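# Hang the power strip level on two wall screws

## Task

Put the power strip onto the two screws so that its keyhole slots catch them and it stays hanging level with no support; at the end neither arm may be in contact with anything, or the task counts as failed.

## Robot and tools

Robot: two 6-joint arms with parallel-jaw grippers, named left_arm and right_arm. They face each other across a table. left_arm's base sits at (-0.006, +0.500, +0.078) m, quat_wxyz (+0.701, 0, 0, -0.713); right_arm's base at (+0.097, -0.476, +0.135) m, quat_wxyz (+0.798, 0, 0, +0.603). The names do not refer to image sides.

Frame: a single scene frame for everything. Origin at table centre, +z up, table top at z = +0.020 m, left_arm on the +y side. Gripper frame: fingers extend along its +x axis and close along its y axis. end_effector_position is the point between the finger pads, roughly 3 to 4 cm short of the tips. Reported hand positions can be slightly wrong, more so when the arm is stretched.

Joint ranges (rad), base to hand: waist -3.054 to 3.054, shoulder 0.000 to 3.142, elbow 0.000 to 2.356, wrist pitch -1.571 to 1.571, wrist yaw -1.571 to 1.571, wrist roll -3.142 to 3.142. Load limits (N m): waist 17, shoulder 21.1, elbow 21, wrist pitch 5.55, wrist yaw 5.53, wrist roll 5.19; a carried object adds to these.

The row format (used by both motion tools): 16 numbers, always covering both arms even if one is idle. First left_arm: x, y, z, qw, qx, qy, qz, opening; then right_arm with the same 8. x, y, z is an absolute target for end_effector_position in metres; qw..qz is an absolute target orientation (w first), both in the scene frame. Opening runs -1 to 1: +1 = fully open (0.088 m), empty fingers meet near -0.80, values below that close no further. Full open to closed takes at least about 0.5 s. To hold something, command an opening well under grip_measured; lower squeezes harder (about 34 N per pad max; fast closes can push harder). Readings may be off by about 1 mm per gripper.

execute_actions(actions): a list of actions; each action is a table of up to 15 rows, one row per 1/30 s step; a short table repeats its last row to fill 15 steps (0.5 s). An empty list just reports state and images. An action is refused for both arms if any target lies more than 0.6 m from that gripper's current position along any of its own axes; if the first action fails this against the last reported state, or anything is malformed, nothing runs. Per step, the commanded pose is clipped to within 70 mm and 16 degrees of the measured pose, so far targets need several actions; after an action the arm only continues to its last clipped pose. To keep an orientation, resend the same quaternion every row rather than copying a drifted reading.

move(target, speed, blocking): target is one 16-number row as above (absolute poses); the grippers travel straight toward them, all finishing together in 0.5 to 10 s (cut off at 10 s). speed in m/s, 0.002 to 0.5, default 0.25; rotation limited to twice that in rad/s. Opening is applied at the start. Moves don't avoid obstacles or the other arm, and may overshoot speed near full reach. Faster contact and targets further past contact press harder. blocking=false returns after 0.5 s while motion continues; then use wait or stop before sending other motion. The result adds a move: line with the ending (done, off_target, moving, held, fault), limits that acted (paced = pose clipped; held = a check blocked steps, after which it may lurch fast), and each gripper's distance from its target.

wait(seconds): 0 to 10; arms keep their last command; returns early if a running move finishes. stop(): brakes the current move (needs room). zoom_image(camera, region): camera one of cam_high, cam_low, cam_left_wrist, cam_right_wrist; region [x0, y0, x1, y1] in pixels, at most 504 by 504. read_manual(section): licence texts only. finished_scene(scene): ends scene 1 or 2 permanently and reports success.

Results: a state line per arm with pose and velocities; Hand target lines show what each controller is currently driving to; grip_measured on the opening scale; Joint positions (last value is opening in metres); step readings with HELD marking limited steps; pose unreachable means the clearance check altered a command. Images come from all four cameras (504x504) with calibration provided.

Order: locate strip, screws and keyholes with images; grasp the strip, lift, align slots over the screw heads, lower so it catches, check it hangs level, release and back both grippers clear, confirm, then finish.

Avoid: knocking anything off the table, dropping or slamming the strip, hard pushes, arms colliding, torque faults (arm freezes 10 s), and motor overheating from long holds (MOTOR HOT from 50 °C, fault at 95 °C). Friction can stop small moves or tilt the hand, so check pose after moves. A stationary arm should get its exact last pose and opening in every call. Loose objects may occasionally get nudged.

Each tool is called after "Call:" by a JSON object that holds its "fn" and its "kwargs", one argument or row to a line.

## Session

Call:
{"fn": "execute_actions", "kwargs": {
  "actions": []
}}

Scene clock: 0.00 s.
left_arm: end_effector_position=(-0.0139, +0.1838, +0.3973) grip_measured=+1.000 end_effector_quat_wxyz=(+0.697, -0.016, -0.011, -0.716) end_effector_velocity=(+0.003, +0.000, -0.008) end_effector_angular_velocity=(+0.027, +0.008, +0.019) | right_arm: end_effector_position=(+0.1815, -0.1711, +0.4593) grip_measured=+0.178 end_effector_quat_wxyz=(+0.794, +0.017, -0.017, +0.607) end_effector_velocity=(-0.002, +0.001, -0.000) end_effector_angular_velocity=(+0.000, -0.009, +0.019)
Joint positions: left_arm=[-0.005  0.854  0.646  0.246  0.006 -0.006  0.088] | right_arm=[ 0.006  0.854  0.657  0.246 -0.005  0.006  0.048]
Joint velocities: left_arm=[-0.002 -0.002 -0.007 -0.022 -0.022 -0.007  0.   ] | right_arm=[-0.002  0.002 -0.002  0.007 -0.022 -0.007 -0.   ]
Heat: left arm: hottest wrist pitch 32 °C (+0.0 °C/min); right arm: hottest shoulder 33 °C (+0.0 °C/min).
Hand target (left_arm): -0.014, +0.184, +0.397; +0.697, -0.016, -0.011, -0.716
Hand target (right_arm): +0.181, -0.171, +0.459; +0.794, +0.017, -0.017, +0.607

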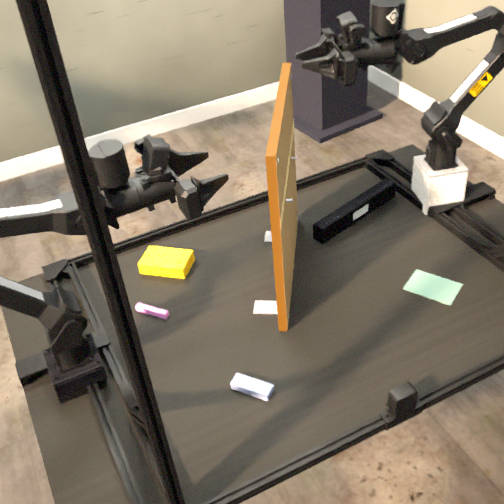

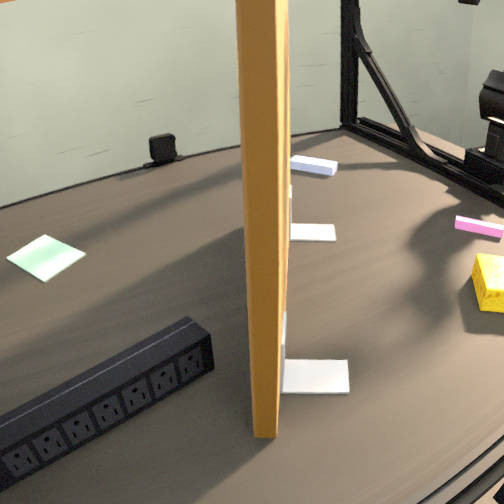

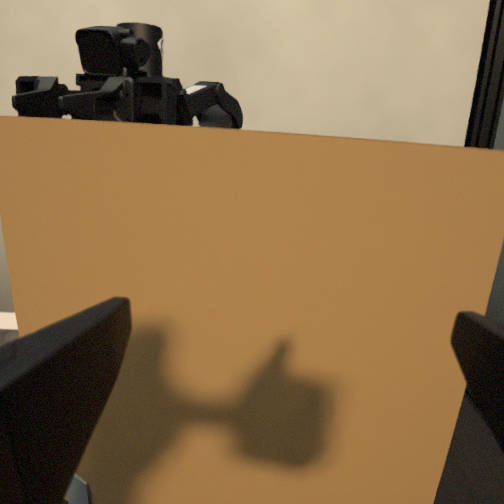

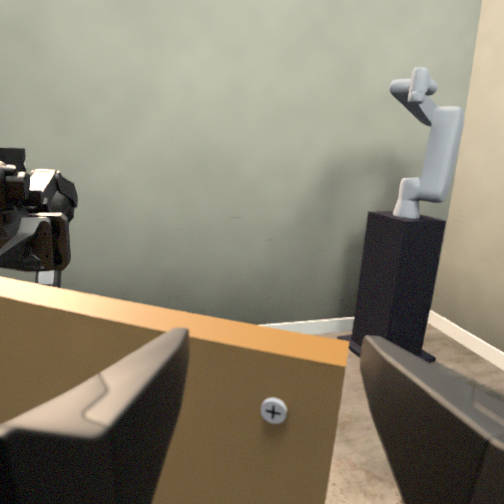

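Call:
{"fn": "zoom_image", "kwargs": {
  "camera": "cam_high",
  "region": [300, 165, 420, 255]
}}

Call:
{"fn": "zoom_image", "kwargs": {
  "camera": "cam_high",
  "region": [255, 130, 335, 220]
}}

Call:
{"fn": "zoom_image", "kwargs": {
  "camera": "cam_low",
  "region": [0, 300, 300, 504]
}}

Region (300, 165, 420, 255) of cam_high's 504x504 image, scaled by 4.200, with more detail than that image has; it fills the top 378 rows of this view, and the rest is white.

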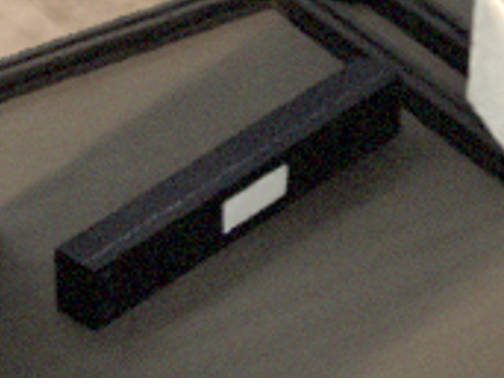

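Region (255, 130, 335, 220) of cam_high's 504x504 image, scaled by 5.600, with more detail than that image has.

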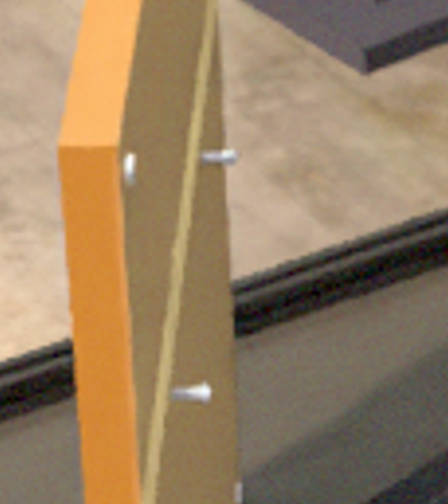

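Region (0, 300, 300, 504) of cam_low's 504x504 image, scaled by 1.680, with more detail than that image has; it fills the top 343 rows of this view, and the rest is white.

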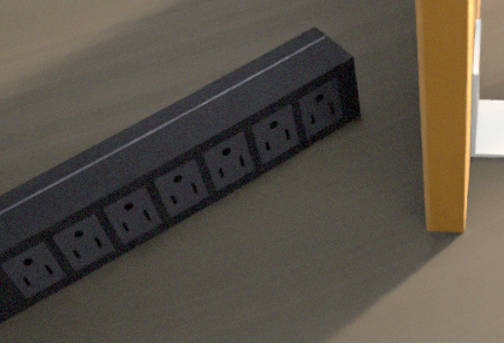

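Call:
{"fn": "move", "kwargs": {
  "target": [-0.19,0.19,0.30,0.6124,0.6124,-0.3536,-0.3536,1,0.07,-0.22,0.33,0.669,0,0,0.743,1],
  "speed": 0.4
}}

Scene clock: 41.83 s.
left_arm: end_effector_position=(-0.1892, +0.1906, +0.3085) grip_measured=+1.000 end_effector_quat_wxyz=(+0.618, +0.607, -0.347, -0.359) end_effector_velocity=(+0.003, +0.001, -0.003) end_effector_angular_velocity=(-0.011, -0.030, +0.007) | right_arm: end_effector_position=(+0.0699, -0.2201, +0.3356) grip_measured=+0.987 end_effector_quat_wxyz=(+0.668, +0.004, -0.001, +0.744) end_effector_velocity=(+0.002, -0.000, -0.005) end_effector_angular_velocity=(-0.021, -0.010, -0.010)
Joint positions: left_arm=[-0.947  1.612  0.83   0.696 -1.488  1.463  0.088] | right_arm=[0.385 0.508 0.136 0.379 0.002 0.004 0.087]
Joint velocities: left_arm=[ 0.002  0.046 -0.076  0.418 -0.007  0.315  0.   ] | right_arm=[-0.002 -0.002 -0.002 -0.022  0.007 -0.007 -0.   ]
Heat: left arm: hottest elbow 34 °C (+2.9 °C/min); right arm: hottest elbow 35 °C (+2.9 °C/min).
Hand target (left_arm): -0.190, +0.192, +0.301; +0.610, +0.615, -0.352, -0.354
Hand target (right_arm): +0.070, -0.221, +0.330; +0.669, -0.001, +0.001, +0.743
Off the commanded pose (left_arm): 0.009 m, 1 deg.
Off the commanded pose (right_arm): 0.006 m, 0 deg.
move: off_target (left_arm)
camera_calibration (this result's frames):
cam_left_wrist: T_world_to_cam=[[-0.0645506, -0.0390221, -0.997151, 0.316497], [0.639518, 0.765458, -0.0713543, 0.0306779], [0.766061, -0.642302, -0.0244553, 0.355972], [0, 0, 0, 1]] pos_world=[-0.271886, 0.21751, 0.326489]
cam_right_wrist: T_world_to_cam=[[0.9928, 0.112382, 0.0414584, -0.0470741], [0.0736538, -0.299779, -0.951161, 0.280191], [-0.0944654, 0.947366, -0.305898, 0.396421], [0, 0, 0, 1]] pos_world=[0.0635461, -0.28627, 0.389723]

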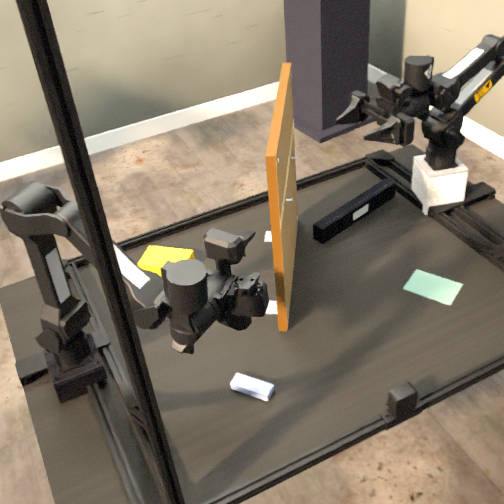

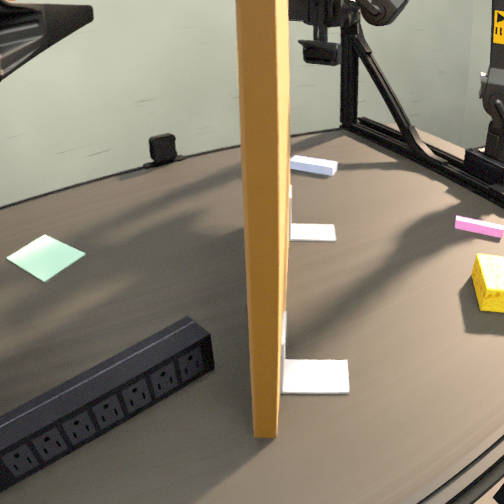

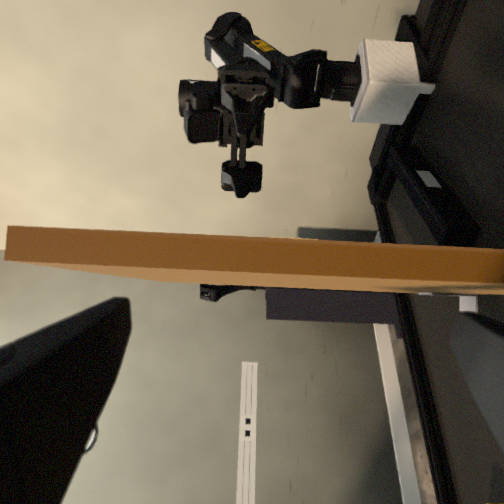

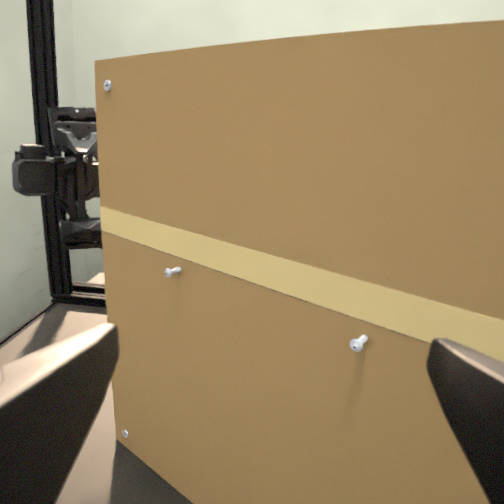

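Call:
{"fn": "zoom_image", "kwargs": {
  "camera": "cam_right_wrist",
  "region": [150, 250, 200, 300]
}}

Call:
{"fn": "zoom_image", "kwargs": {
  "camera": "cam_right_wrist",
  "region": [335, 320, 385, 370]
}}

Call:
{"fn": "zoom_image", "kwargs": {
  "camera": "cam_right_wrist",
  "region": [100, 404, 200, 504]
}}

Region (150, 250, 200, 300) of cam_right_wrist's 504x504 image, scaled by 10.080, with more detail than that image has.

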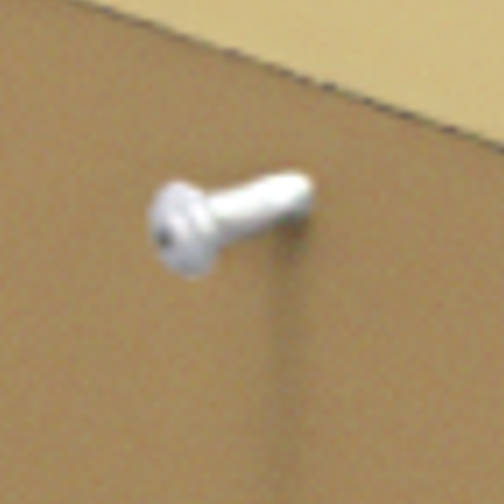

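Region (335, 320, 385, 370) of cam_right_wrist's 504x504 image, scaled by 10.080, with more detail than that image has.

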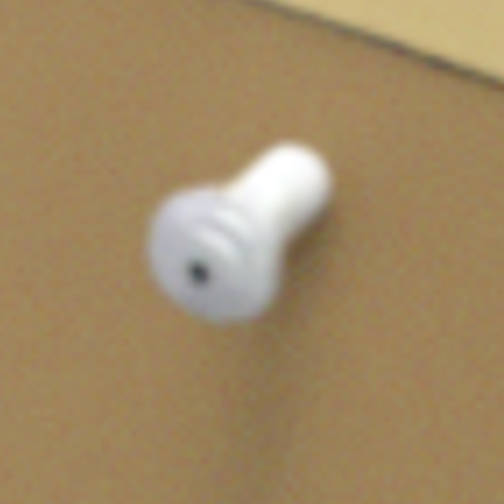

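Region (100, 404, 200, 504) of cam_right_wrist's 504x504 image, scaled by 5.040, with more detail than that image has.

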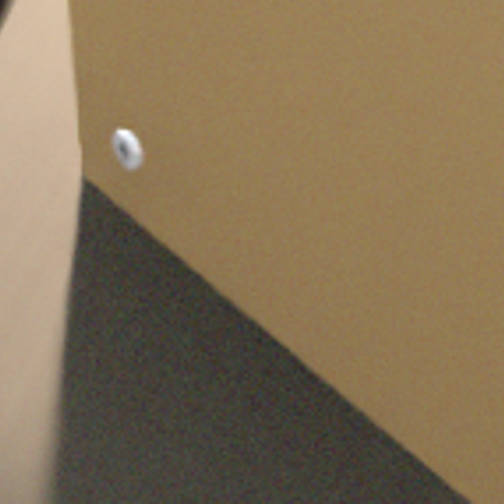

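Call:
{"fn": "move", "kwargs": {
  "target": [-0.203,0.117,0.252,0.586,0.586,-0.395,-0.395,1,0.147,-0.268,0.16,0.4378,-0.5553,0.4378,0.5553,1],
  "speed": 0.4
}}

Scene clock: 59.00 s.
left_arm: end_effector_position=(-0.2015, +0.1206, +0.2545) grip_measured=+1.000 end_effector_quat_wxyz=(+0.589, +0.585, -0.393, -0.396) end_effector_velocity=(-0.002, +0.000, +0.001) end_effector_angular_velocity=(-0.013, +0.026, -0.010) | right_arm: end_effector_position=(+0.1466, -0.2695, +0.1586) grip_measured=+0.987 end_effector_quat_wxyz=(+0.443, -0.550, +0.442, +0.553) end_effector_velocity=(+0.001, -0.004, -0.002) end_effector_angular_velocity=(-0.033, +0.000, +0.020)
Joint positions: left_arm=[-0.792  1.886  0.863  1.021 -1.196  1.562  0.088] | right_arm=[ 0.04   1.467  0.71  -0.811 -0.004 -0.454  0.087]
Joint velocities: left_arm=[-0.002 -0.002 -0.002  0.007  0.007 -0.022  0.   ] | right_arm=[-0.002  0.017  0.007 -0.022  0.007 -0.022 -0.   ]
Heat: left arm: hottest wrist pitch 34 °C (+2.0 °C/min); right arm: hottest elbow 36 °C (+3.1 °C/min).
Hand target (left_arm): -0.203, +0.118, +0.252; +0.586, +0.587, -0.394, -0.396
Hand target (right_arm): +0.148, -0.267, +0.159; -0.442, +0.553, -0.440, -0.553
Off the commanded pose (left_arm): 0.005 m, 0 deg.
Off the commanded pose (right_arm): 0.002 m, 1 deg.
move: done
camera_calibration (this result's frames):
cam_left_wrist: T_world_to_cam=[[-0.053441, -0.0300431, -0.998119, 0.260539], [0.739575, 0.670414, -0.0597774, 0.116977], [0.670949, -0.741379, -0.0136084, 0.309093], [0, 0, 0, 1]] pos_world=[-0.279975, 0.15856, 0.271248]
cam_right_wrist: T_world_to_cam=[[0.965354, 0.260784, -0.00909169, -0.0582787], [0.250791, -0.917612, 0.308371, -0.300855], [0.0720756, -0.299968, -0.951223, 0.138149], [0, 0, 0, 1]] pos_world=[0.121754, -0.219429, 0.223655]

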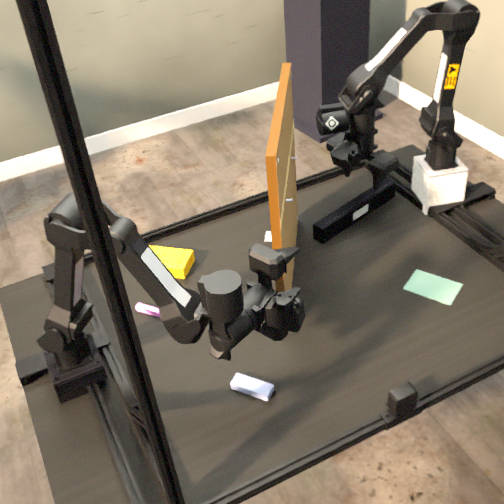

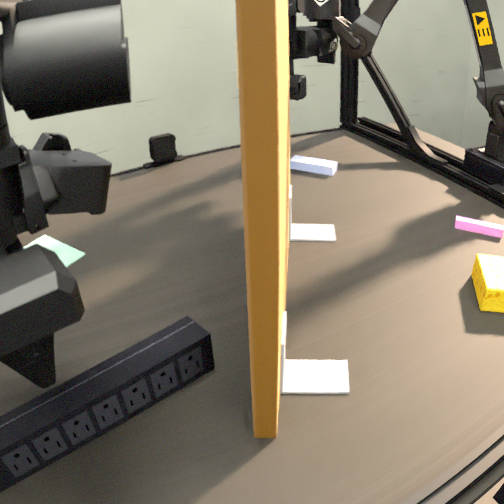

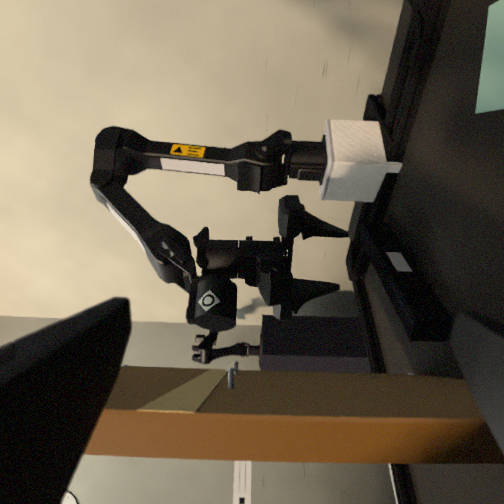

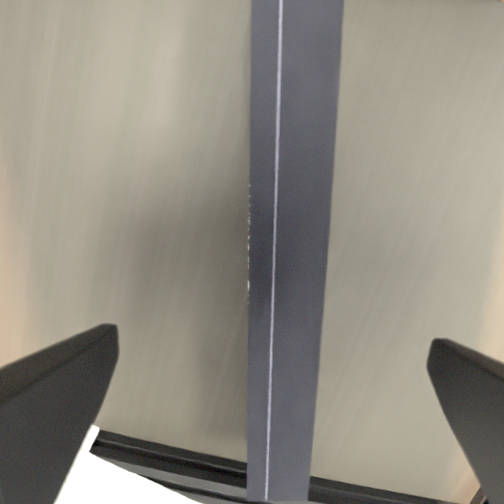

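Call:
{"fn": "move", "kwargs": {
  "target": [-0.203,0.117,0.252,0.586,0.586,-0.395,-0.395,1,0.149,-0.265,0.080,0.4329,-0.5591,0.4329,0.5591,0.45],
  "speed": 0.2
}}

Scene clock: 63.87 s.
left_arm: end_effector_position=(-0.2014, +0.1201, +0.2548) grip_measured=+1.000 end_effector_quat_wxyz=(+0.589, +0.585, -0.394, -0.395) end_effector_velocity=(-0.003, +0.001, +0.001) end_effector_angular_velocity=(-0.002, -0.002, -0.015) | right_arm: end_effector_position=(+0.1490, -0.2603, +0.0830) grip_measured=+0.450 end_effector_quat_wxyz=(+0.438, -0.555, +0.429, +0.562) end_effector_velocity=(-0.001, +0.003, -0.002) end_effector_angular_velocity=(+0.014, +0.004, +0.010)
Joint positions: left_arm=[-0.791  1.888  0.863  1.028 -1.195  1.567  0.088] | right_arm=[ 0.04   1.733  0.589 -0.411 -0.003 -0.488  0.061]
Joint velocities: left_arm=[-0.007 -0.002 -0.002  0.007  0.007  0.007  0.   ] | right_arm=[ 0.002  0.007 -0.002  0.022 -0.007 -0.007 -0.   ]
Heat: left arm: hottest wrist pitch 34 °C (+2.0 °C/min); right arm: hottest elbow 36 °C (+3.0 °C/min).
Hand target (left_arm): -0.203, +0.117, +0.252; +0.586, +0.586, -0.395, -0.395
Hand target (right_arm): +0.149, -0.265, +0.080; -0.433, +0.559, -0.433, -0.559
Off the commanded pose (left_arm): 0.004 m, 0 deg.
Off the commanded pose (right_arm): 0.006 m, 1 deg.
move: done
camera_calibration (this result's frames):
cam_left_wrist: T_world_to_cam=[[-0.0522926, -0.0318126, -0.998125, 0.261248], [0.7399, 0.670025, -0.0601192, 0.117442], [0.670681, -0.741656, -0.0114992, 0.308154], [0, 0, 0, 1]] pos_world=[-0.279907, 0.158167, 0.271363]
cam_right_wrist: T_world_to_cam=[[0.956192, 0.292733, -0.0018899, -0.0545843], [0.27994, -0.912481, 0.298348, -0.271913], [0.0856115, -0.285807, -0.954455, 0.0706614], [0, 0, 0, 1]] pos_world=[0.122263, -0.211941, 0.148465]

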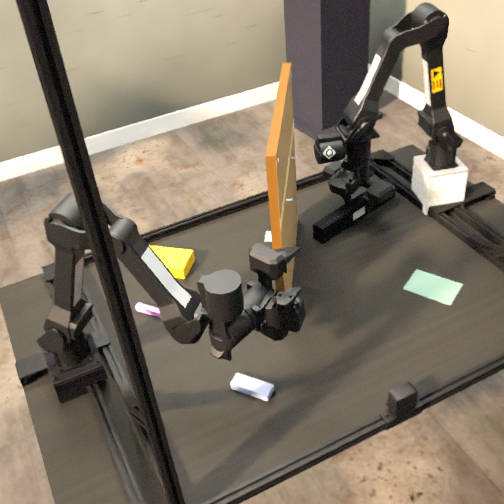

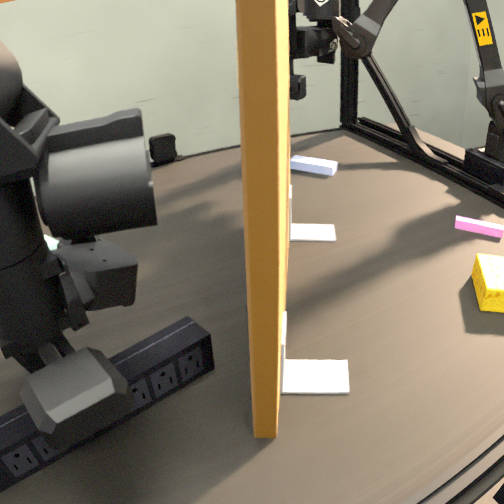

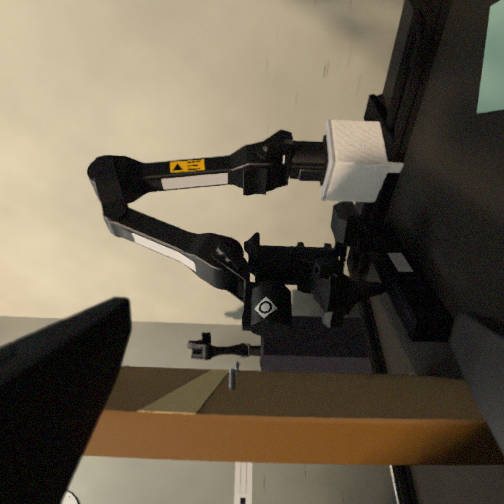

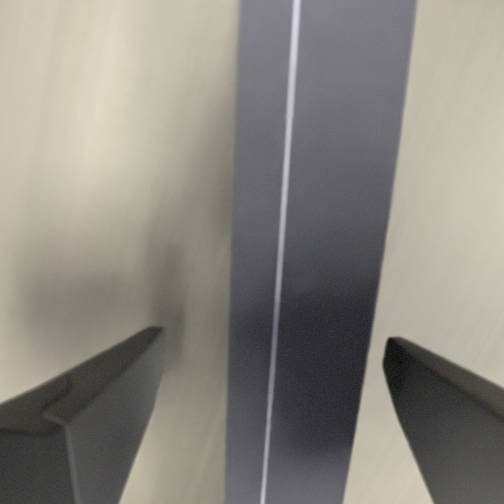

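Call:
{"fn": "execute_actions", "kwargs": {
  "actions": [
    [[-0.203,0.117,0.252,0.586,0.586,-0.395,-0.395,1,0.151,-0.267,0.078,0.4329,-0.5591,0.4329,0.5591,0.4],[-0.203,0.117,0.252,0.586,0.586,-0.395,-0.395,1,0.152,-0.268,0.077,0.4329,-0.5591,0.4329,0.5591,0.35],[-0.203,0.117,0.252,0.586,0.586,-0.395,-0.395,1,0.153,-0.269,0.076,0.4329,-0.5591,0.4329,0.5591,0.3],[-0.203,0.117,0.252,0.586,0.586,-0.395,-0.395,1,0.154,-0.270,0.075,0.4329,-0.5591,0.4329,0.5591,0.25],[-0.203,0.117,0.252,0.586,0.586,-0.395,-0.395,1,0.155,-0.270,0.074,0.4329,-0.5591,0.4329,0.5591,0.2]],
    [[-0.203,0.117,0.252,0.586,0.586,-0.395,-0.395,1,0.155,-0.270,0.074,0.4329,-0.5591,0.4329,0.5591,0.1],[-0.203,0.117,0.252,0.586,0.586,-0.395,-0.395,1,0.155,-0.270,0.074,0.4329,-0.5591,0.4329,0.5591,0.05],[-0.203,0.117,0.252,0.586,0.586,-0.395,-0.395,1,0.155,-0.270,0.074,0.4329,-0.5591,0.4329,0.5591,0.0],[-0.203,0.117,0.252,0.586,0.586,-0.395,-0.395,1,0.155,-0.270,0.074,0.4329,-0.5591,0.4329,0.5591,-0.05],[-0.203,0.117,0.252,0.586,0.586,-0.395,-0.395,1,0.155,-0.270,0.074,0.4329,-0.5591,0.4329,0.5591,-0.1],[-0.203,0.117,0.252,0.586,0.586,-0.395,-0.395,1,0.155,-0.270,0.074,0.4329,-0.5591,0.4329,0.5591,-0.15],[-0.203,0.117,0.252,0.586,0.586,-0.395,-0.395,1,0.155,-0.270,0.074,0.4329,-0.5591,0.4329,0.5591,-0.2],[-0.203,0.117,0.252,0.586,0.586,-0.395,-0.395,1,0.155,-0.270,0.074,0.4329,-0.5591,0.4329,0.5591,-0.25],[-0.203,0.117,0.252,0.586,0.586,-0.395,-0.395,1,0.155,-0.270,0.074,0.4329,-0.5591,0.4329,0.5591,-0.3],[-0.203,0.117,0.252,0.586,0.586,-0.395,-0.395,1,0.155,-0.270,0.074,0.4329,-0.5591,0.4329,0.5591,-0.4],[-0.203,0.117,0.252,0.586,0.586,-0.395,-0.395,1,0.155,-0.270,0.074,0.4329,-0.5591,0.4329,0.5591,-0.5],[-0.203,0.117,0.252,0.586,0.586,-0.395,-0.395,1,0.155,-0.270,0.074,0.4329,-0.5591,0.4329,0.5591,-0.6]]
  ]
}}

Scene clock: 75.10 s.
left_arm: end_effector_position=(-0.2015, +0.1199, +0.2546) grip_measured=+1.000 end_effector_quat_wxyz=(+0.589, +0.585, -0.394, -0.395) end_effector_velocity=(-0.001, +0.002, -0.001) end_effector_angular_velocity=(+0.002, +0.002, -0.000) | right_arm: end_effector_position=(+0.1548, -0.2655, +0.0769) grip_measured=-0.144 end_effector_quat_wxyz=(+0.437, -0.555, +0.429, +0.563) end_effector_velocity=(-0.001, -0.000, +0.001) end_effector_angular_velocity=(-0.000, +0.007, +0.020)
Joint positions: left_arm=[-0.791  1.889  0.864  1.028 -1.194  1.568  0.088] | right_arm=[ 0.007  1.747  0.568 -0.376 -0.005 -0.521  0.032]
Joint velocities: left_arm=[-0.007 -0.002 -0.002 -0.007 -0.007 -0.007  0.   ] | right_arm=[-0.002 -0.002  0.002 -0.007 -0.007 -0.022 -0.   ]
Heat: left arm: hottest elbow 34 °C (+1.0 °C/min); right arm: hottest elbow 34 °C (+1.0 °C/min).
Hand target (left_arm): -0.203, +0.117, +0.252; +0.586, +0.586, -0.395, -0.395
Hand target (right_arm): +0.155, -0.270, +0.074; -0.433, +0.559, -0.433, -0.559
Off the commanded pose (left_arm): 0.004 m, 0 deg.
Off the commanded pose (right_arm): 0.005 m, 1 deg.
Step readings (end_effector_position; steps 1 to 15: 1st action; 16 to 30: 2nd action):
0: left_arm (-0.2015, +0.1200, +0.2546) | right_arm (+0.1490, -0.2603, +0.0826)
1: left_arm (-0.2015, +0.1200, +0.2546) | right_arm (+0.1492, -0.2603, +0.0824)
2: left_arm (-0.2015, +0.1200, +0.2546) | right_arm (+0.1499, -0.2605, +0.0821)
4: left_arm (-0.2015, +0.1200, +0.2546) | right_arm (+0.1515, -0.2619, +0.0810)
8: left_arm (-0.2015, +0.1200, +0.2546) | right_arm (+0.1541, -0.2649, +0.0780)
15: left_arm (-0.2016, +0.1200, +0.2546) | right_arm (+0.1552, -0.2649, +0.0772)
16: left_arm (-0.2016, +0.1200, +0.2546) | right_arm (+0.1551, -0.2651, +0.0772)
17: left_arm (-0.2016, +0.1200, +0.2546) | right_arm (+0.1552, -0.2651, +0.0772)
19: left_arm (-0.2016, +0.1200, +0.2546) | right_arm (+0.1552, -0.2652, +0.0770)
23: left_arm (-0.2014, +0.1200, +0.2546) | right_arm (+0.1551, -0.2652, +0.0770)
30: end_effector_position above
camera_calibration (this result's frames):
cam_left_wrist: T_world_to_cam=[[-0.0516642, -0.0314063, -0.998171, 0.261118], [0.739937, 0.67005, -0.0593807, 0.117461], [0.670689, -0.741652, -0.0113788, 0.307983], [0, 0, 0, 1]] pos_world=[-0.279984, 0.157912, 0.271119]
cam_right_wrist: T_world_to_cam=[[0.955958, 0.293486, -0.0032121, -0.058332], [0.281082, -0.912298, 0.297834, -0.276527], [0.0844796, -0.28562, -0.954612, 0.0631683], [0, 0, 0, 1]] pos_world=[0.128153, -0.217113, 0.142473]

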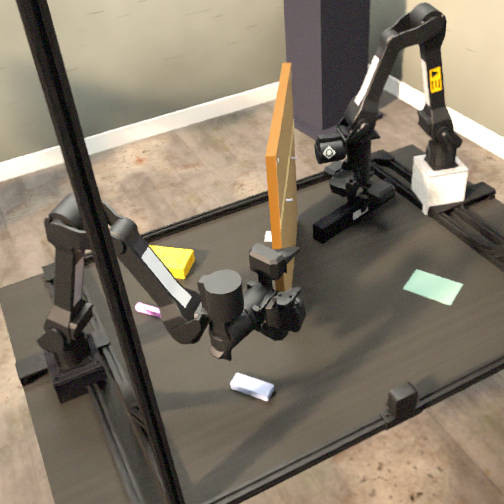

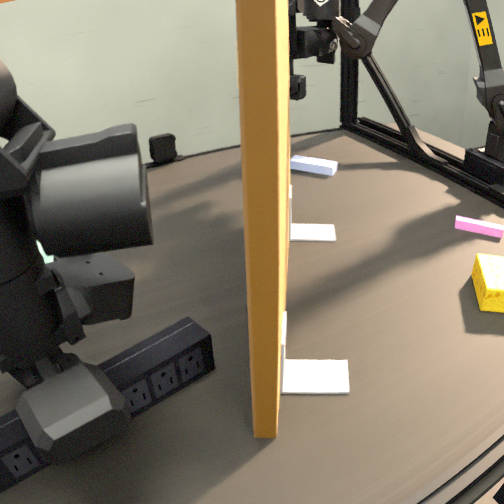

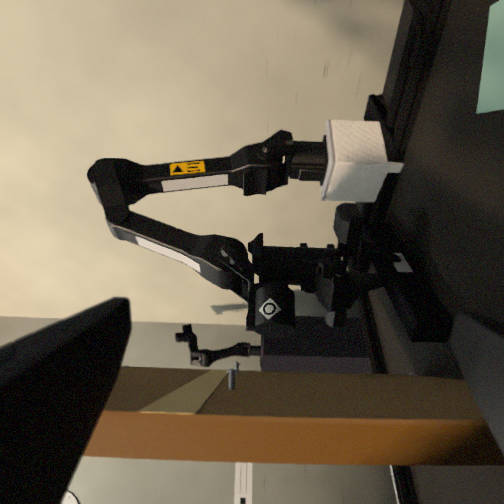

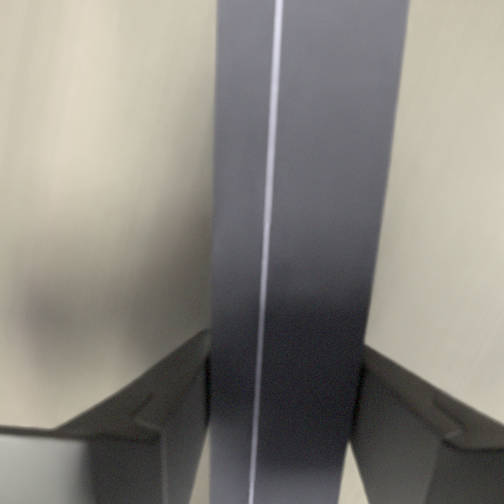

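Call:
{"fn": "move", "kwargs": {
  "target": [-0.203,0.117,0.252,0.586,0.586,-0.395,-0.395,1,0.150,-0.262,0.102,0.4329,-0.5591,0.4329,0.5591,-0.6],
  "speed": 0.12
}}

Call:
{"fn": "move", "kwargs": {
  "target": [-0.203,0.117,0.252,0.586,0.586,-0.395,-0.395,1,0.07,-0.245,0.086,0.6140,-0.6823,0.1860,0.3509,-0.6],
  "speed": 0.3
}}

Scene clock: 86.93 s.
left_arm: end_effector_position=(-0.2015, +0.1198, +0.2545) grip_measured=+1.000 end_effector_quat_wxyz=(+0.589, +0.585, -0.394, -0.395) end_effector_velocity=(+0.002, +0.000, -0.001) end_effector_angular_velocity=(-0.003, +0.015, +0.010) | right_arm: end_effector_position=(+0.1478, -0.2709, +0.0954) grip_measured=-0.147 end_effector_quat_wxyz=(+0.421, -0.563, +0.444, +0.556) end_effector_velocity=(-0.002, -0.001, +0.001) end_effector_angular_velocity=(-0.001, +0.008, +0.010)
Joint positions: left_arm=[-0.791  1.889  0.864  1.028 -1.194  1.568  0.088] | right_arm=[ 0.033  1.685  0.606 -0.525 -0.004 -0.498  0.032]
Joint velocities: left_arm=[ 0.002 -0.002 -0.002 -0.007 -0.007 -0.022  0.   ] | right_arm=[ 0.002 -0.007 -0.002 -0.007 -0.007 -0.007 -0.   ]
Heat: left arm: hottest elbow 34 °C (+0.0 °C/min); right arm: hottest elbow 34 °C (+0.0 °C/min).
Hand target (left_arm): -0.203, +0.117, +0.252; +0.586, +0.586, -0.395, -0.395
Hand target (right_arm): +0.150, -0.262, +0.102; -0.433, +0.559, -0.433, -0.559
Off the commanded pose (left_arm): 0.004 m, 0 deg.
Off the commanded pose (right_arm): 0.011 m, 2 deg.
move: off_target (right_arm)
camera_calibration (this result's frames):
cam_left_wrist: T_world_to_cam=[[-0.0513116, -0.0312626, -0.998193, 0.26114], [0.739958, 0.670059, -0.0590228, 0.117466], [0.670693, -0.74165, -0.0112487, 0.307948], [0, 0, 0, 1]] pos_world=[-0.280059, 0.157844, 0.271066]
cam_right_wrist: T_world_to_cam=[[0.954897, 0.295696, -0.0271246, -0.0469261], [0.287192, -0.896485, 0.337394, -0.285388], [0.0754494, -0.329967, -0.940973, 0.067869], [0, 0, 0, 1]] pos_world=[0.12165, -0.219576, 0.158878]

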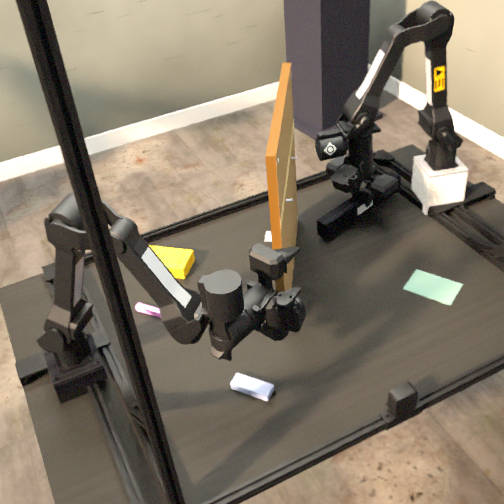

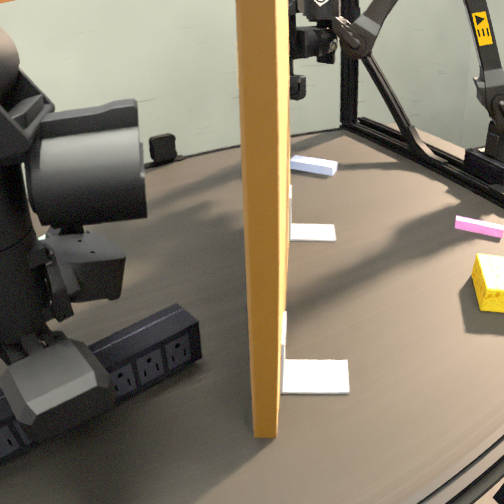

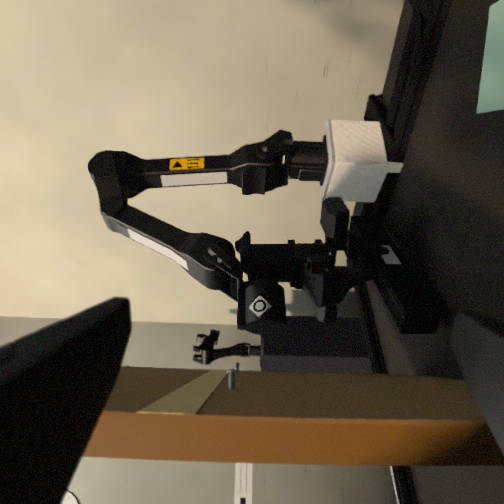

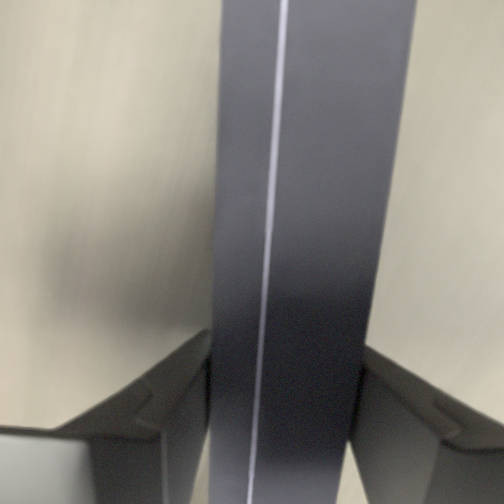

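Scene clock: 88.83 s.
left_arm: end_effector_position=(-0.2016, +0.1198, +0.2544) grip_measured=+1.000 end_effector_quat_wxyz=(+0.589, +0.585, -0.394, -0.395) end_effector_velocity=(+0.001, +0.001, -0.001) end_effector_angular_velocity=(+0.002, +0.002, +0.005) | right_arm: end_effector_position=(+0.0693, -0.2506, +0.0817) grip_measured=-0.147 end_effector_quat_wxyz=(+0.607, -0.684, +0.197, +0.354) end_effector_velocity=(-0.002, +0.001, +0.001) end_effector_angular_velocity=(+0.014, -0.009, -0.017)
Joint positions: left_arm=[-0.791  1.89   0.864  1.028 -1.194  1.568  0.088] | right_arm=[ 0.847  2.03   0.727 -0.573  0.711  0.431  0.032]
Joint velocities: left_arm=[-0.002 -0.002 -0.002 -0.007 -0.007 -0.007  0.   ] | right_arm=[ 0.007  0.012  0.017 -0.022  0.007  0.037 -0.   ]
Heat: left arm: hottest elbow 34 °C (+0.0 °C/min); right arm: hottest elbow 34 °C (-1.0 °C/min).
Hand target (left_arm): -0.203, +0.117, +0.252; +0.586, +0.586, -0.395, -0.395
Hand target (right_arm): +0.069, -0.246, +0.085; -0.614, +0.682, -0.185, -0.351
Off the commanded pose (left_arm): 0.004 m, 0 deg.
Off the commanded pose (right_arm): 0.007 m, 2 deg.
move: done
camera_calibration (this result's frames):
cam_left_wrist: T_world_to_cam=[[-0.0513116, -0.0312626, -0.998193, 0.261039], [0.739958, 0.670059, -0.0590228, 0.117488], [0.670693, -0.74165, -0.0112487, 0.307946], [0, 0, 0, 1]] pos_world=[-0.280079, 0.157825, 0.270966]
cam_right_wrist: T_world_to_cam=[[0.690853, 0.231994, 0.684764, -0.0341914], [0.0552839, -0.961298, 0.269907, -0.234754], [0.720879, -0.14861, -0.676941, 0.0467672], [0, 0, 0, 1]] pos_world=[0.00288585, -0.210786, 0.118433]

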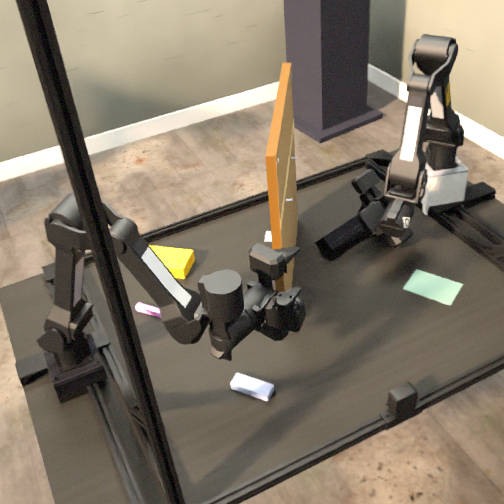

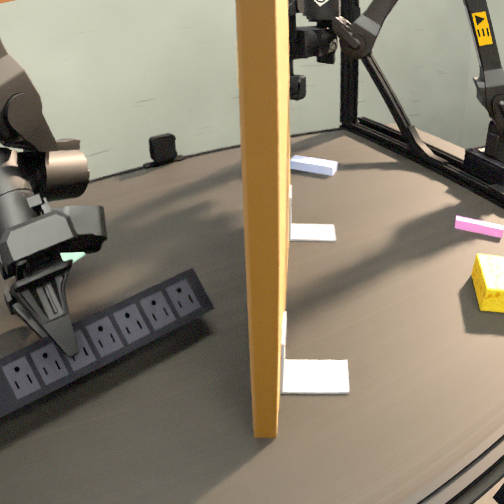

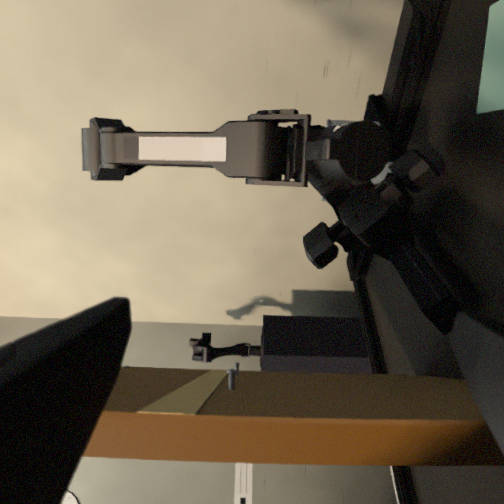

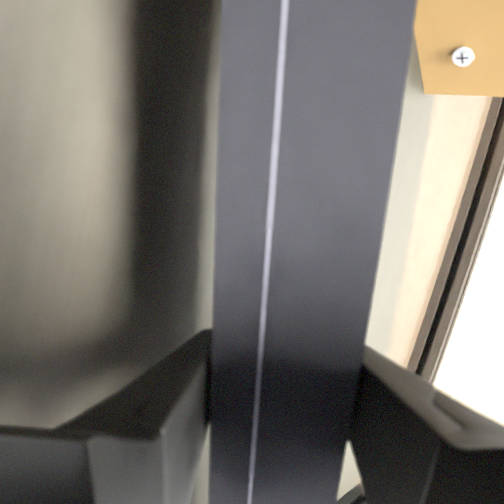

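Call:
{"fn": "execute_actions", "kwargs": {
  "actions": [
    [[-0.203,0.117,0.252,0.586,0.586,-0.395,-0.395,1,0.07,-0.245,0.084,0.6140,-0.6823,0.1860,0.3509,-0.6],[-0.203,0.117,0.252,0.586,0.586,-0.395,-0.395,1,0.07,-0.245,0.083,0.6140,-0.6823,0.1860,0.3509,-0.6],[-0.203,0.117,0.252,0.586,0.586,-0.395,-0.395,1,0.07,-0.245,0.082,0.6140,-0.6823,0.1860,0.3509,-0.6],[-0.203,0.117,0.252,0.586,0.586,-0.395,-0.395,1,0.07,-0.245,0.081,0.6140,-0.6823,0.1860,0.3509,-0.6],[-0.203,0.117,0.252,0.586,0.586,-0.395,-0.395,1,0.07,-0.245,0.080,0.6140,-0.6823,0.1860,0.3509,-0.6],[-0.203,0.117,0.252,0.586,0.586,-0.395,-0.395,1,0.07,-0.245,0.079,0.6140,-0.6823,0.1860,0.3509,-0.6],[-0.203,0.117,0.252,0.586,0.586,-0.395,-0.395,1,0.07,-0.245,0.078,0.6140,-0.6823,0.1860,0.3509,-0.6],[-0.203,0.117,0.252,0.586,0.586,-0.395,-0.395,1,0.07,-0.245,0.077,0.6140,-0.6823,0.1860,0.3509,-0.6],[-0.203,0.117,0.252,0.586,0.586,-0.395,-0.395,1,0.07,-0.245,0.076,0.6140,-0.6823,0.1860,0.3509,-0.6],[-0.203,0.117,0.252,0.586,0.586,-0.395,-0.395,1,0.07,-0.245,0.075,0.6140,-0.6823,0.1860,0.3509,-0.6],[-0.203,0.117,0.252,0.586,0.586,-0.395,-0.395,1,0.07,-0.245,0.074,0.6140,-0.6823,0.1860,0.3509,-0.6],[-0.203,0.117,0.252,0.586,0.586,-0.395,-0.395,1,0.07,-0.245,0.073,0.6140,-0.6823,0.1860,0.3509,-0.6]]
  ]
}}

Scene clock: 96.77 s.
left_arm: end_effector_position=(-0.2016, +0.1197, +0.2544) grip_measured=+1.000 end_effector_quat_wxyz=(+0.589, +0.585, -0.394, -0.395) end_effector_velocity=(+0.002, +0.002, -0.003) end_effector_angular_velocity=(+0.006, -0.002, +0.020) | right_arm: end_effector_position=(+0.0693, -0.2474, +0.0732) grip_measured=-0.147 end_effector_quat_wxyz=(+0.613, -0.680, +0.192, +0.353) end_effector_velocity=(+0.001, +0.004, -0.006) end_effector_angular_velocity=(+0.003, -0.018, +0.020)
Joint positions: left_arm=[-0.791  1.89   0.865  1.028 -1.194  1.568  0.088] | right_arm=[ 0.846  2.071  0.73  -0.528  0.724  0.437  0.032]
Joint velocities: left_arm=[-0.002  0.002 -0.002 -0.007 -0.022 -0.007  0.   ] | right_arm=[-0.002  0.032  0.002  0.037  0.022 -0.022 -0.   ]
Heat: left arm: hottest elbow 34 °C (+0.0 °C/min); right arm: hottest shoulder 34 °C (-1.0 °C/min).
Hand target (left_arm): -0.203, +0.117, +0.252; +0.586, +0.586, -0.395, -0.395
Hand target (right_arm): +0.070, -0.245, +0.073; -0.614, +0.682, -0.186, -0.351
Off the commanded pose (left_arm): 0.004 m, 0 deg.
Off the commanded pose (right_arm): 0.002 m, 1 deg.
Step readings (end_effector_position):
0: left_arm (-0.2016, +0.1197, +0.2544) | right_arm (+0.0693, -0.2505, +0.0818)
1: left_arm (-0.2016, +0.1197, +0.2544) | right_arm (+0.0692, -0.2504, +0.0817)
2: left_arm (-0.2016, +0.1197, +0.2544) | right_arm (+0.0693, -0.2506, +0.0815)
4: left_arm (-0.2016, +0.1197, +0.2544) | right_arm (+0.0691, -0.2500, +0.0803)
8: left_arm (-0.2016, +0.1197, +0.2544) | right_arm (+0.0690, -0.2498, +0.0769)
15: end_effector_position above
camera_calibration (this result's frames):
cam_left_wrist: T_world_to_cam=[[-0.0513116, -0.0312626, -0.998193, 0.261002], [0.739958, 0.670059, -0.0590228, 0.117581], [0.670693, -0.74165, -0.0112487, 0.307943], [0, 0, 0, 1]] pos_world=[-0.280148, 0.157759, 0.270934]
cam_right_wrist: T_world_to_cam=[[0.686933, 0.218935, 0.692957, -0.0326675], [0.0519839, -0.965901, 0.253638, -0.229035], [0.724859, -0.13821, -0.674891, 0.0435658], [0, 0, 0, 1]] pos_world=[0.00276747, -0.208052, 0.110131]

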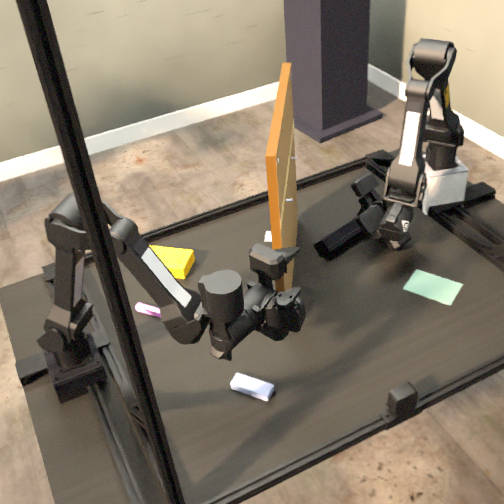

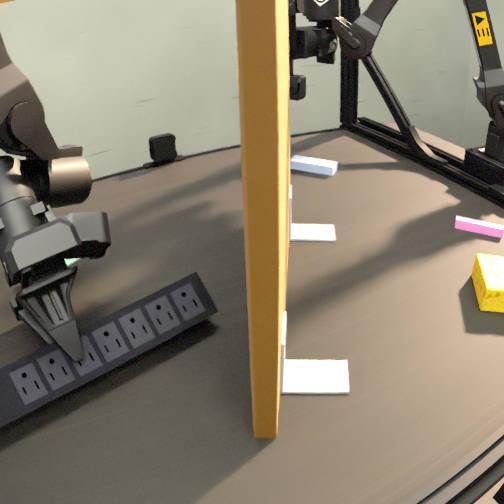

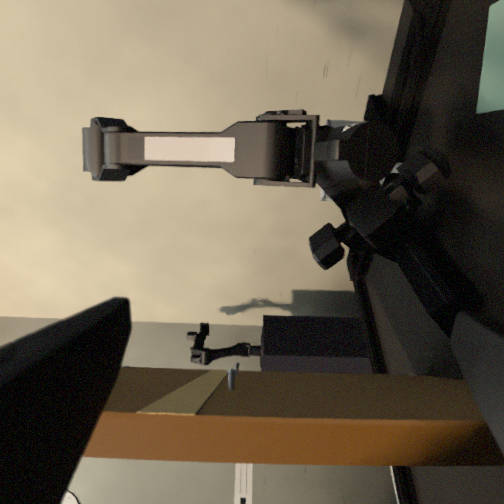

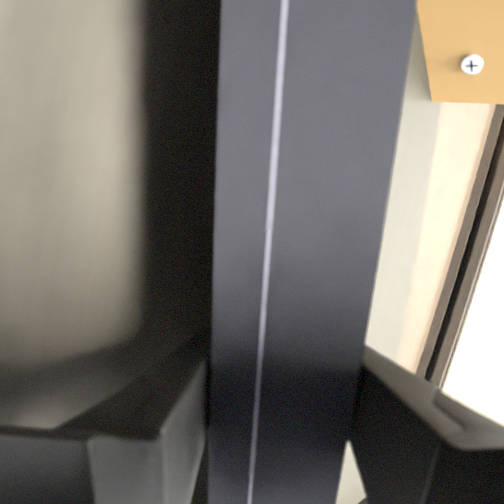

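Call:
{"fn": "execute_actions", "kwargs": {
  "actions": [
    [[-0.203,0.117,0.252,0.586,0.586,-0.395,-0.395,1,0.07,-0.245,0.073,0.6140,-0.6823,0.1860,0.3509,-0.3],[-0.203,0.117,0.252,0.586,0.586,-0.395,-0.395,1,0.07,-0.245,0.073,0.6140,-0.6823,0.1860,0.3509,-0.18],[-0.203,0.117,0.252,0.586,0.586,-0.395,-0.395,1,0.07,-0.245,0.073,0.6140,-0.6823,0.1860,0.3509,-0.14],[-0.203,0.117,0.252,0.586,0.586,-0.395,-0.395,1,0.07,-0.245,0.073,0.6140,-0.6823,0.1860,0.3509,-0.10],[-0.203,0.117,0.252,0.586,0.586,-0.395,-0.395,1,0.07,-0.245,0.073,0.6140,-0.6823,0.1860,0.3509,-0.06],[-0.203,0.117,0.252,0.586,0.586,-0.395,-0.395,1,0.07,-0.245,0.073,0.6140,-0.6823,0.1860,0.3509,-0.02],[-0.203,0.117,0.252,0.586,0.586,-0.395,-0.395,1,0.07,-0.245,0.073,0.6140,-0.6823,0.1860,0.3509,0.02],[-0.203,0.117,0.252,0.586,0.586,-0.395,-0.395,1,0.07,-0.245,0.073,0.6140,-0.6823,0.1860,0.3509,0.06],[-0.203,0.117,0.252,0.586,0.586,-0.395,-0.395,1,0.07,-0.245,0.073,0.6140,-0.6823,0.1860,0.3509,0.10],[-0.203,0.117,0.252,0.586,0.586,-0.395,-0.395,1,0.07,-0.245,0.073,0.6140,-0.6823,0.1860,0.3509,0.14],[-0.203,0.117,0.252,0.586,0.586,-0.395,-0.395,1,0.07,-0.245,0.073,0.6140,-0.6823,0.1860,0.3509,0.18],[-0.203,0.117,0.252,0.586,0.586,-0.395,-0.395,1,0.07,-0.245,0.073,0.6140,-0.6823,0.1860,0.3509,0.22],[-0.203,0.117,0.252,0.586,0.586,-0.395,-0.395,1,0.07,-0.245,0.073,0.6140,-0.6823,0.1860,0.3509,0.26],[-0.203,0.117,0.252,0.586,0.586,-0.395,-0.395,1,0.07,-0.245,0.073,0.6140,-0.6823,0.1860,0.3509,0.30],[-0.203,0.117,0.252,0.586,0.586,-0.395,-0.395,1,0.07,-0.245,0.073,0.6140,-0.6823,0.1860,0.3509,0.34]],
    [[-0.203,0.117,0.252,0.586,0.586,-0.395,-0.395,1,0.07,-0.245,0.073,0.6087,-0.6793,0.1959,0.3597,0.36],[-0.203,0.117,0.252,0.586,0.586,-0.395,-0.395,1,0.07,-0.245,0.073,0.6087,-0.6793,0.1959,0.3597,0.37],[-0.203,0.117,0.252,0.586,0.586,-0.395,-0.395,1,0.07,-0.245,0.073,0.6033,-0.6764,0.2057,0.3685,0.38],[-0.203,0.117,0.252,0.586,0.586,-0.395,-0.395,1,0.07,-0.245,0.073,0.6033,-0.6764,0.2057,0.3685,0.39],[-0.203,0.117,0.252,0.586,0.586,-0.395,-0.395,1,0.07,-0.245,0.073,0.5980,-0.6734,0.2156,0.3773,0.40],[-0.203,0.117,0.252,0.586,0.586,-0.395,-0.395,1,0.07,-0.245,0.073,0.5980,-0.6734,0.2156,0.3773,0.41],[-0.203,0.117,0.252,0.586,0.586,-0.395,-0.395,1,0.07,-0.245,0.073,0.5923,-0.6701,0.2253,0.3859,0.42],[-0.203,0.117,0.252,0.586,0.586,-0.395,-0.395,1,0.07,-0.245,0.073,0.5923,-0.6701,0.2253,0.3859,0.43],[-0.203,0.117,0.252,0.586,0.586,-0.395,-0.395,1,0.07,-0.245,0.073,0.5867,-0.6667,0.2350,0.3944,0.44],[-0.203,0.117,0.252,0.586,0.586,-0.395,-0.395,1,0.07,-0.245,0.073,0.5867,-0.6667,0.2350,0.3944,0.45],[-0.203,0.117,0.252,0.586,0.586,-0.395,-0.395,1,0.07,-0.245,0.073,0.5810,-0.6634,0.2447,0.4030,0.46]]
  ]
}}

Scene clock: 112.77 s.
left_arm: end_effector_position=(-0.2016, +0.1196, +0.2542) grip_measured=+1.000 end_effector_quat_wxyz=(+0.589, +0.585, -0.394, -0.395) end_effector_velocity=(+0.002, +0.000, -0.001) end_effector_angular_velocity=(-0.003, +0.015, +0.010) | right_arm: end_effector_position=(+0.0694, -0.2447, +0.0713) grip_measured=+0.450 end_effector_quat_wxyz=(+0.584, -0.667, +0.240, +0.396) end_effector_velocity=(+0.002, -0.005, -0.000) end_effector_angular_velocity=(-0.074, +0.142, +0.024)
Joint positions: left_arm=[-0.79   1.891  0.865  1.028 -1.194  1.568  0.088] | right_arm=[ 0.774  1.993  0.692 -0.451  0.607  0.303  0.061]
Joint velocities: left_arm=[ 0.002 -0.002 -0.002 -0.007 -0.007 -0.022  0.   ] | right_arm=[-0.076 -0.09  -0.051  0.051 -0.139 -0.154  0.004]
Heat: left arm: hottest elbow 34 °C (+0.0 °C/min); right arm: hottest shoulder 34 °C (-1.0 °C/min).
Hand target (left_arm): -0.203, +0.117, +0.252; +0.586, +0.586, -0.395, -0.395
Hand target (right_arm): +0.070, -0.245, +0.073; -0.581, +0.664, -0.245, -0.403
Off the commanded pose (left_arm): 0.004 m, 0 deg.
Off the commanded pose (right_arm): 0.002 m, 1 deg.
Step readings (end_effector_position; steps 1 to 15: 1st action; 16 to 30: 2nd action):
0: left_arm (-0.2016, +0.1196, +0.2542) | right_arm (+0.0692, -0.2468, +0.0725)
1: left_arm (-0.2016, +0.1196, +0.2542) | right_arm (+0.0692, -0.2468, +0.0725)
2: left_arm (-0.2016, +0.1196, +0.2542) | right_arm (+0.0692, -0.2468, +0.0725)
4: left_arm (-0.2016, +0.1196, +0.2542) | right_arm (+0.0692, -0.2468, +0.0725)
8: left_arm (-0.2016, +0.1196, +0.2542) | right_arm (+0.0701, -0.2468, +0.0730)
15: left_arm (-0.2016, +0.1196, +0.2542) | right_arm (+0.0701, -0.2466, +0.0731)
16: left_arm (-0.2016, +0.1196, +0.2542) | right_arm (+0.0700, -0.2464, +0.0729)
17: left_arm (-0.2016, +0.1196, +0.2542) | right_arm (+0.0700, -0.2463, +0.0724)
19: left_arm (-0.2016, +0.1196, +0.2542) | right_arm (+0.0695, -0.2460, +0.0709)
23: left_arm (-0.2016, +0.1196, +0.2542) | right_arm (+0.0694, -0.2455, +0.0707)
30: end_effector_position above
camera_calibration (this result's frames):
cam_left_wrist: T_world_to_cam=[[-0.0510247, -0.0310187, -0.998216, 0.260856], [0.739719, 0.670356, -0.0586421, 0.117456], [0.670979, -0.741391, -0.0112597, 0.307814], [0, 0, 0, 1]] pos_world=[-0.280111, 0.157565, 0.270745]
cam_right_wrist: T_world_to_cam=[[0.774311, 0.246855, 0.582671, -0.0234259], [0.0912653, -0.954711, 0.283192, -0.228049], [0.62619, -0.166101, -0.761772, 0.0488708], [0, 0, 0, 1]] pos_world=[0.00834946, -0.20382, 0.11546]

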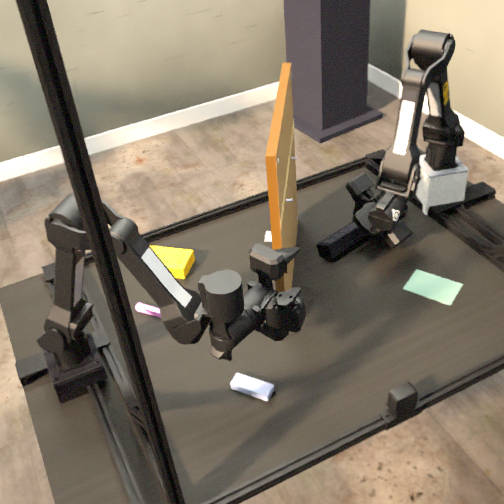

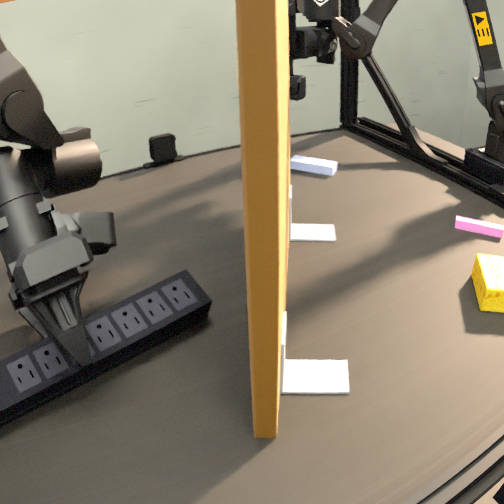

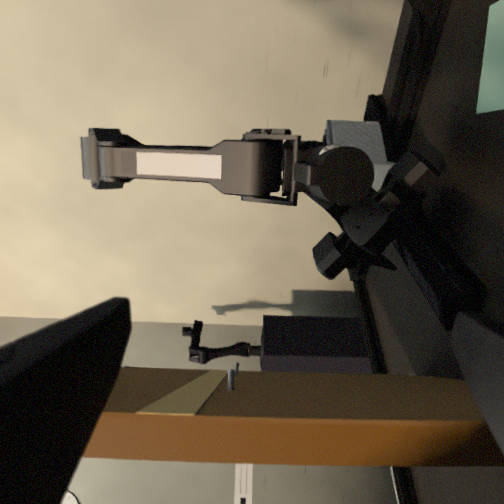

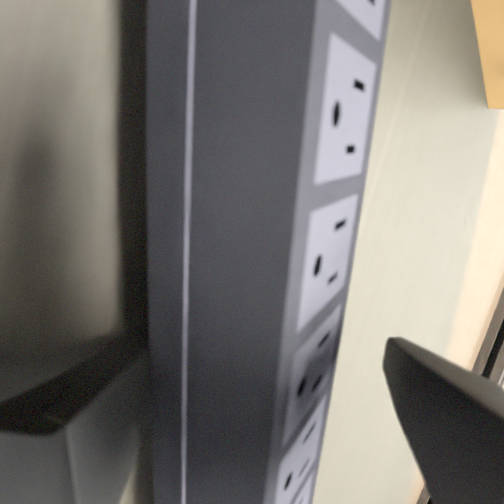

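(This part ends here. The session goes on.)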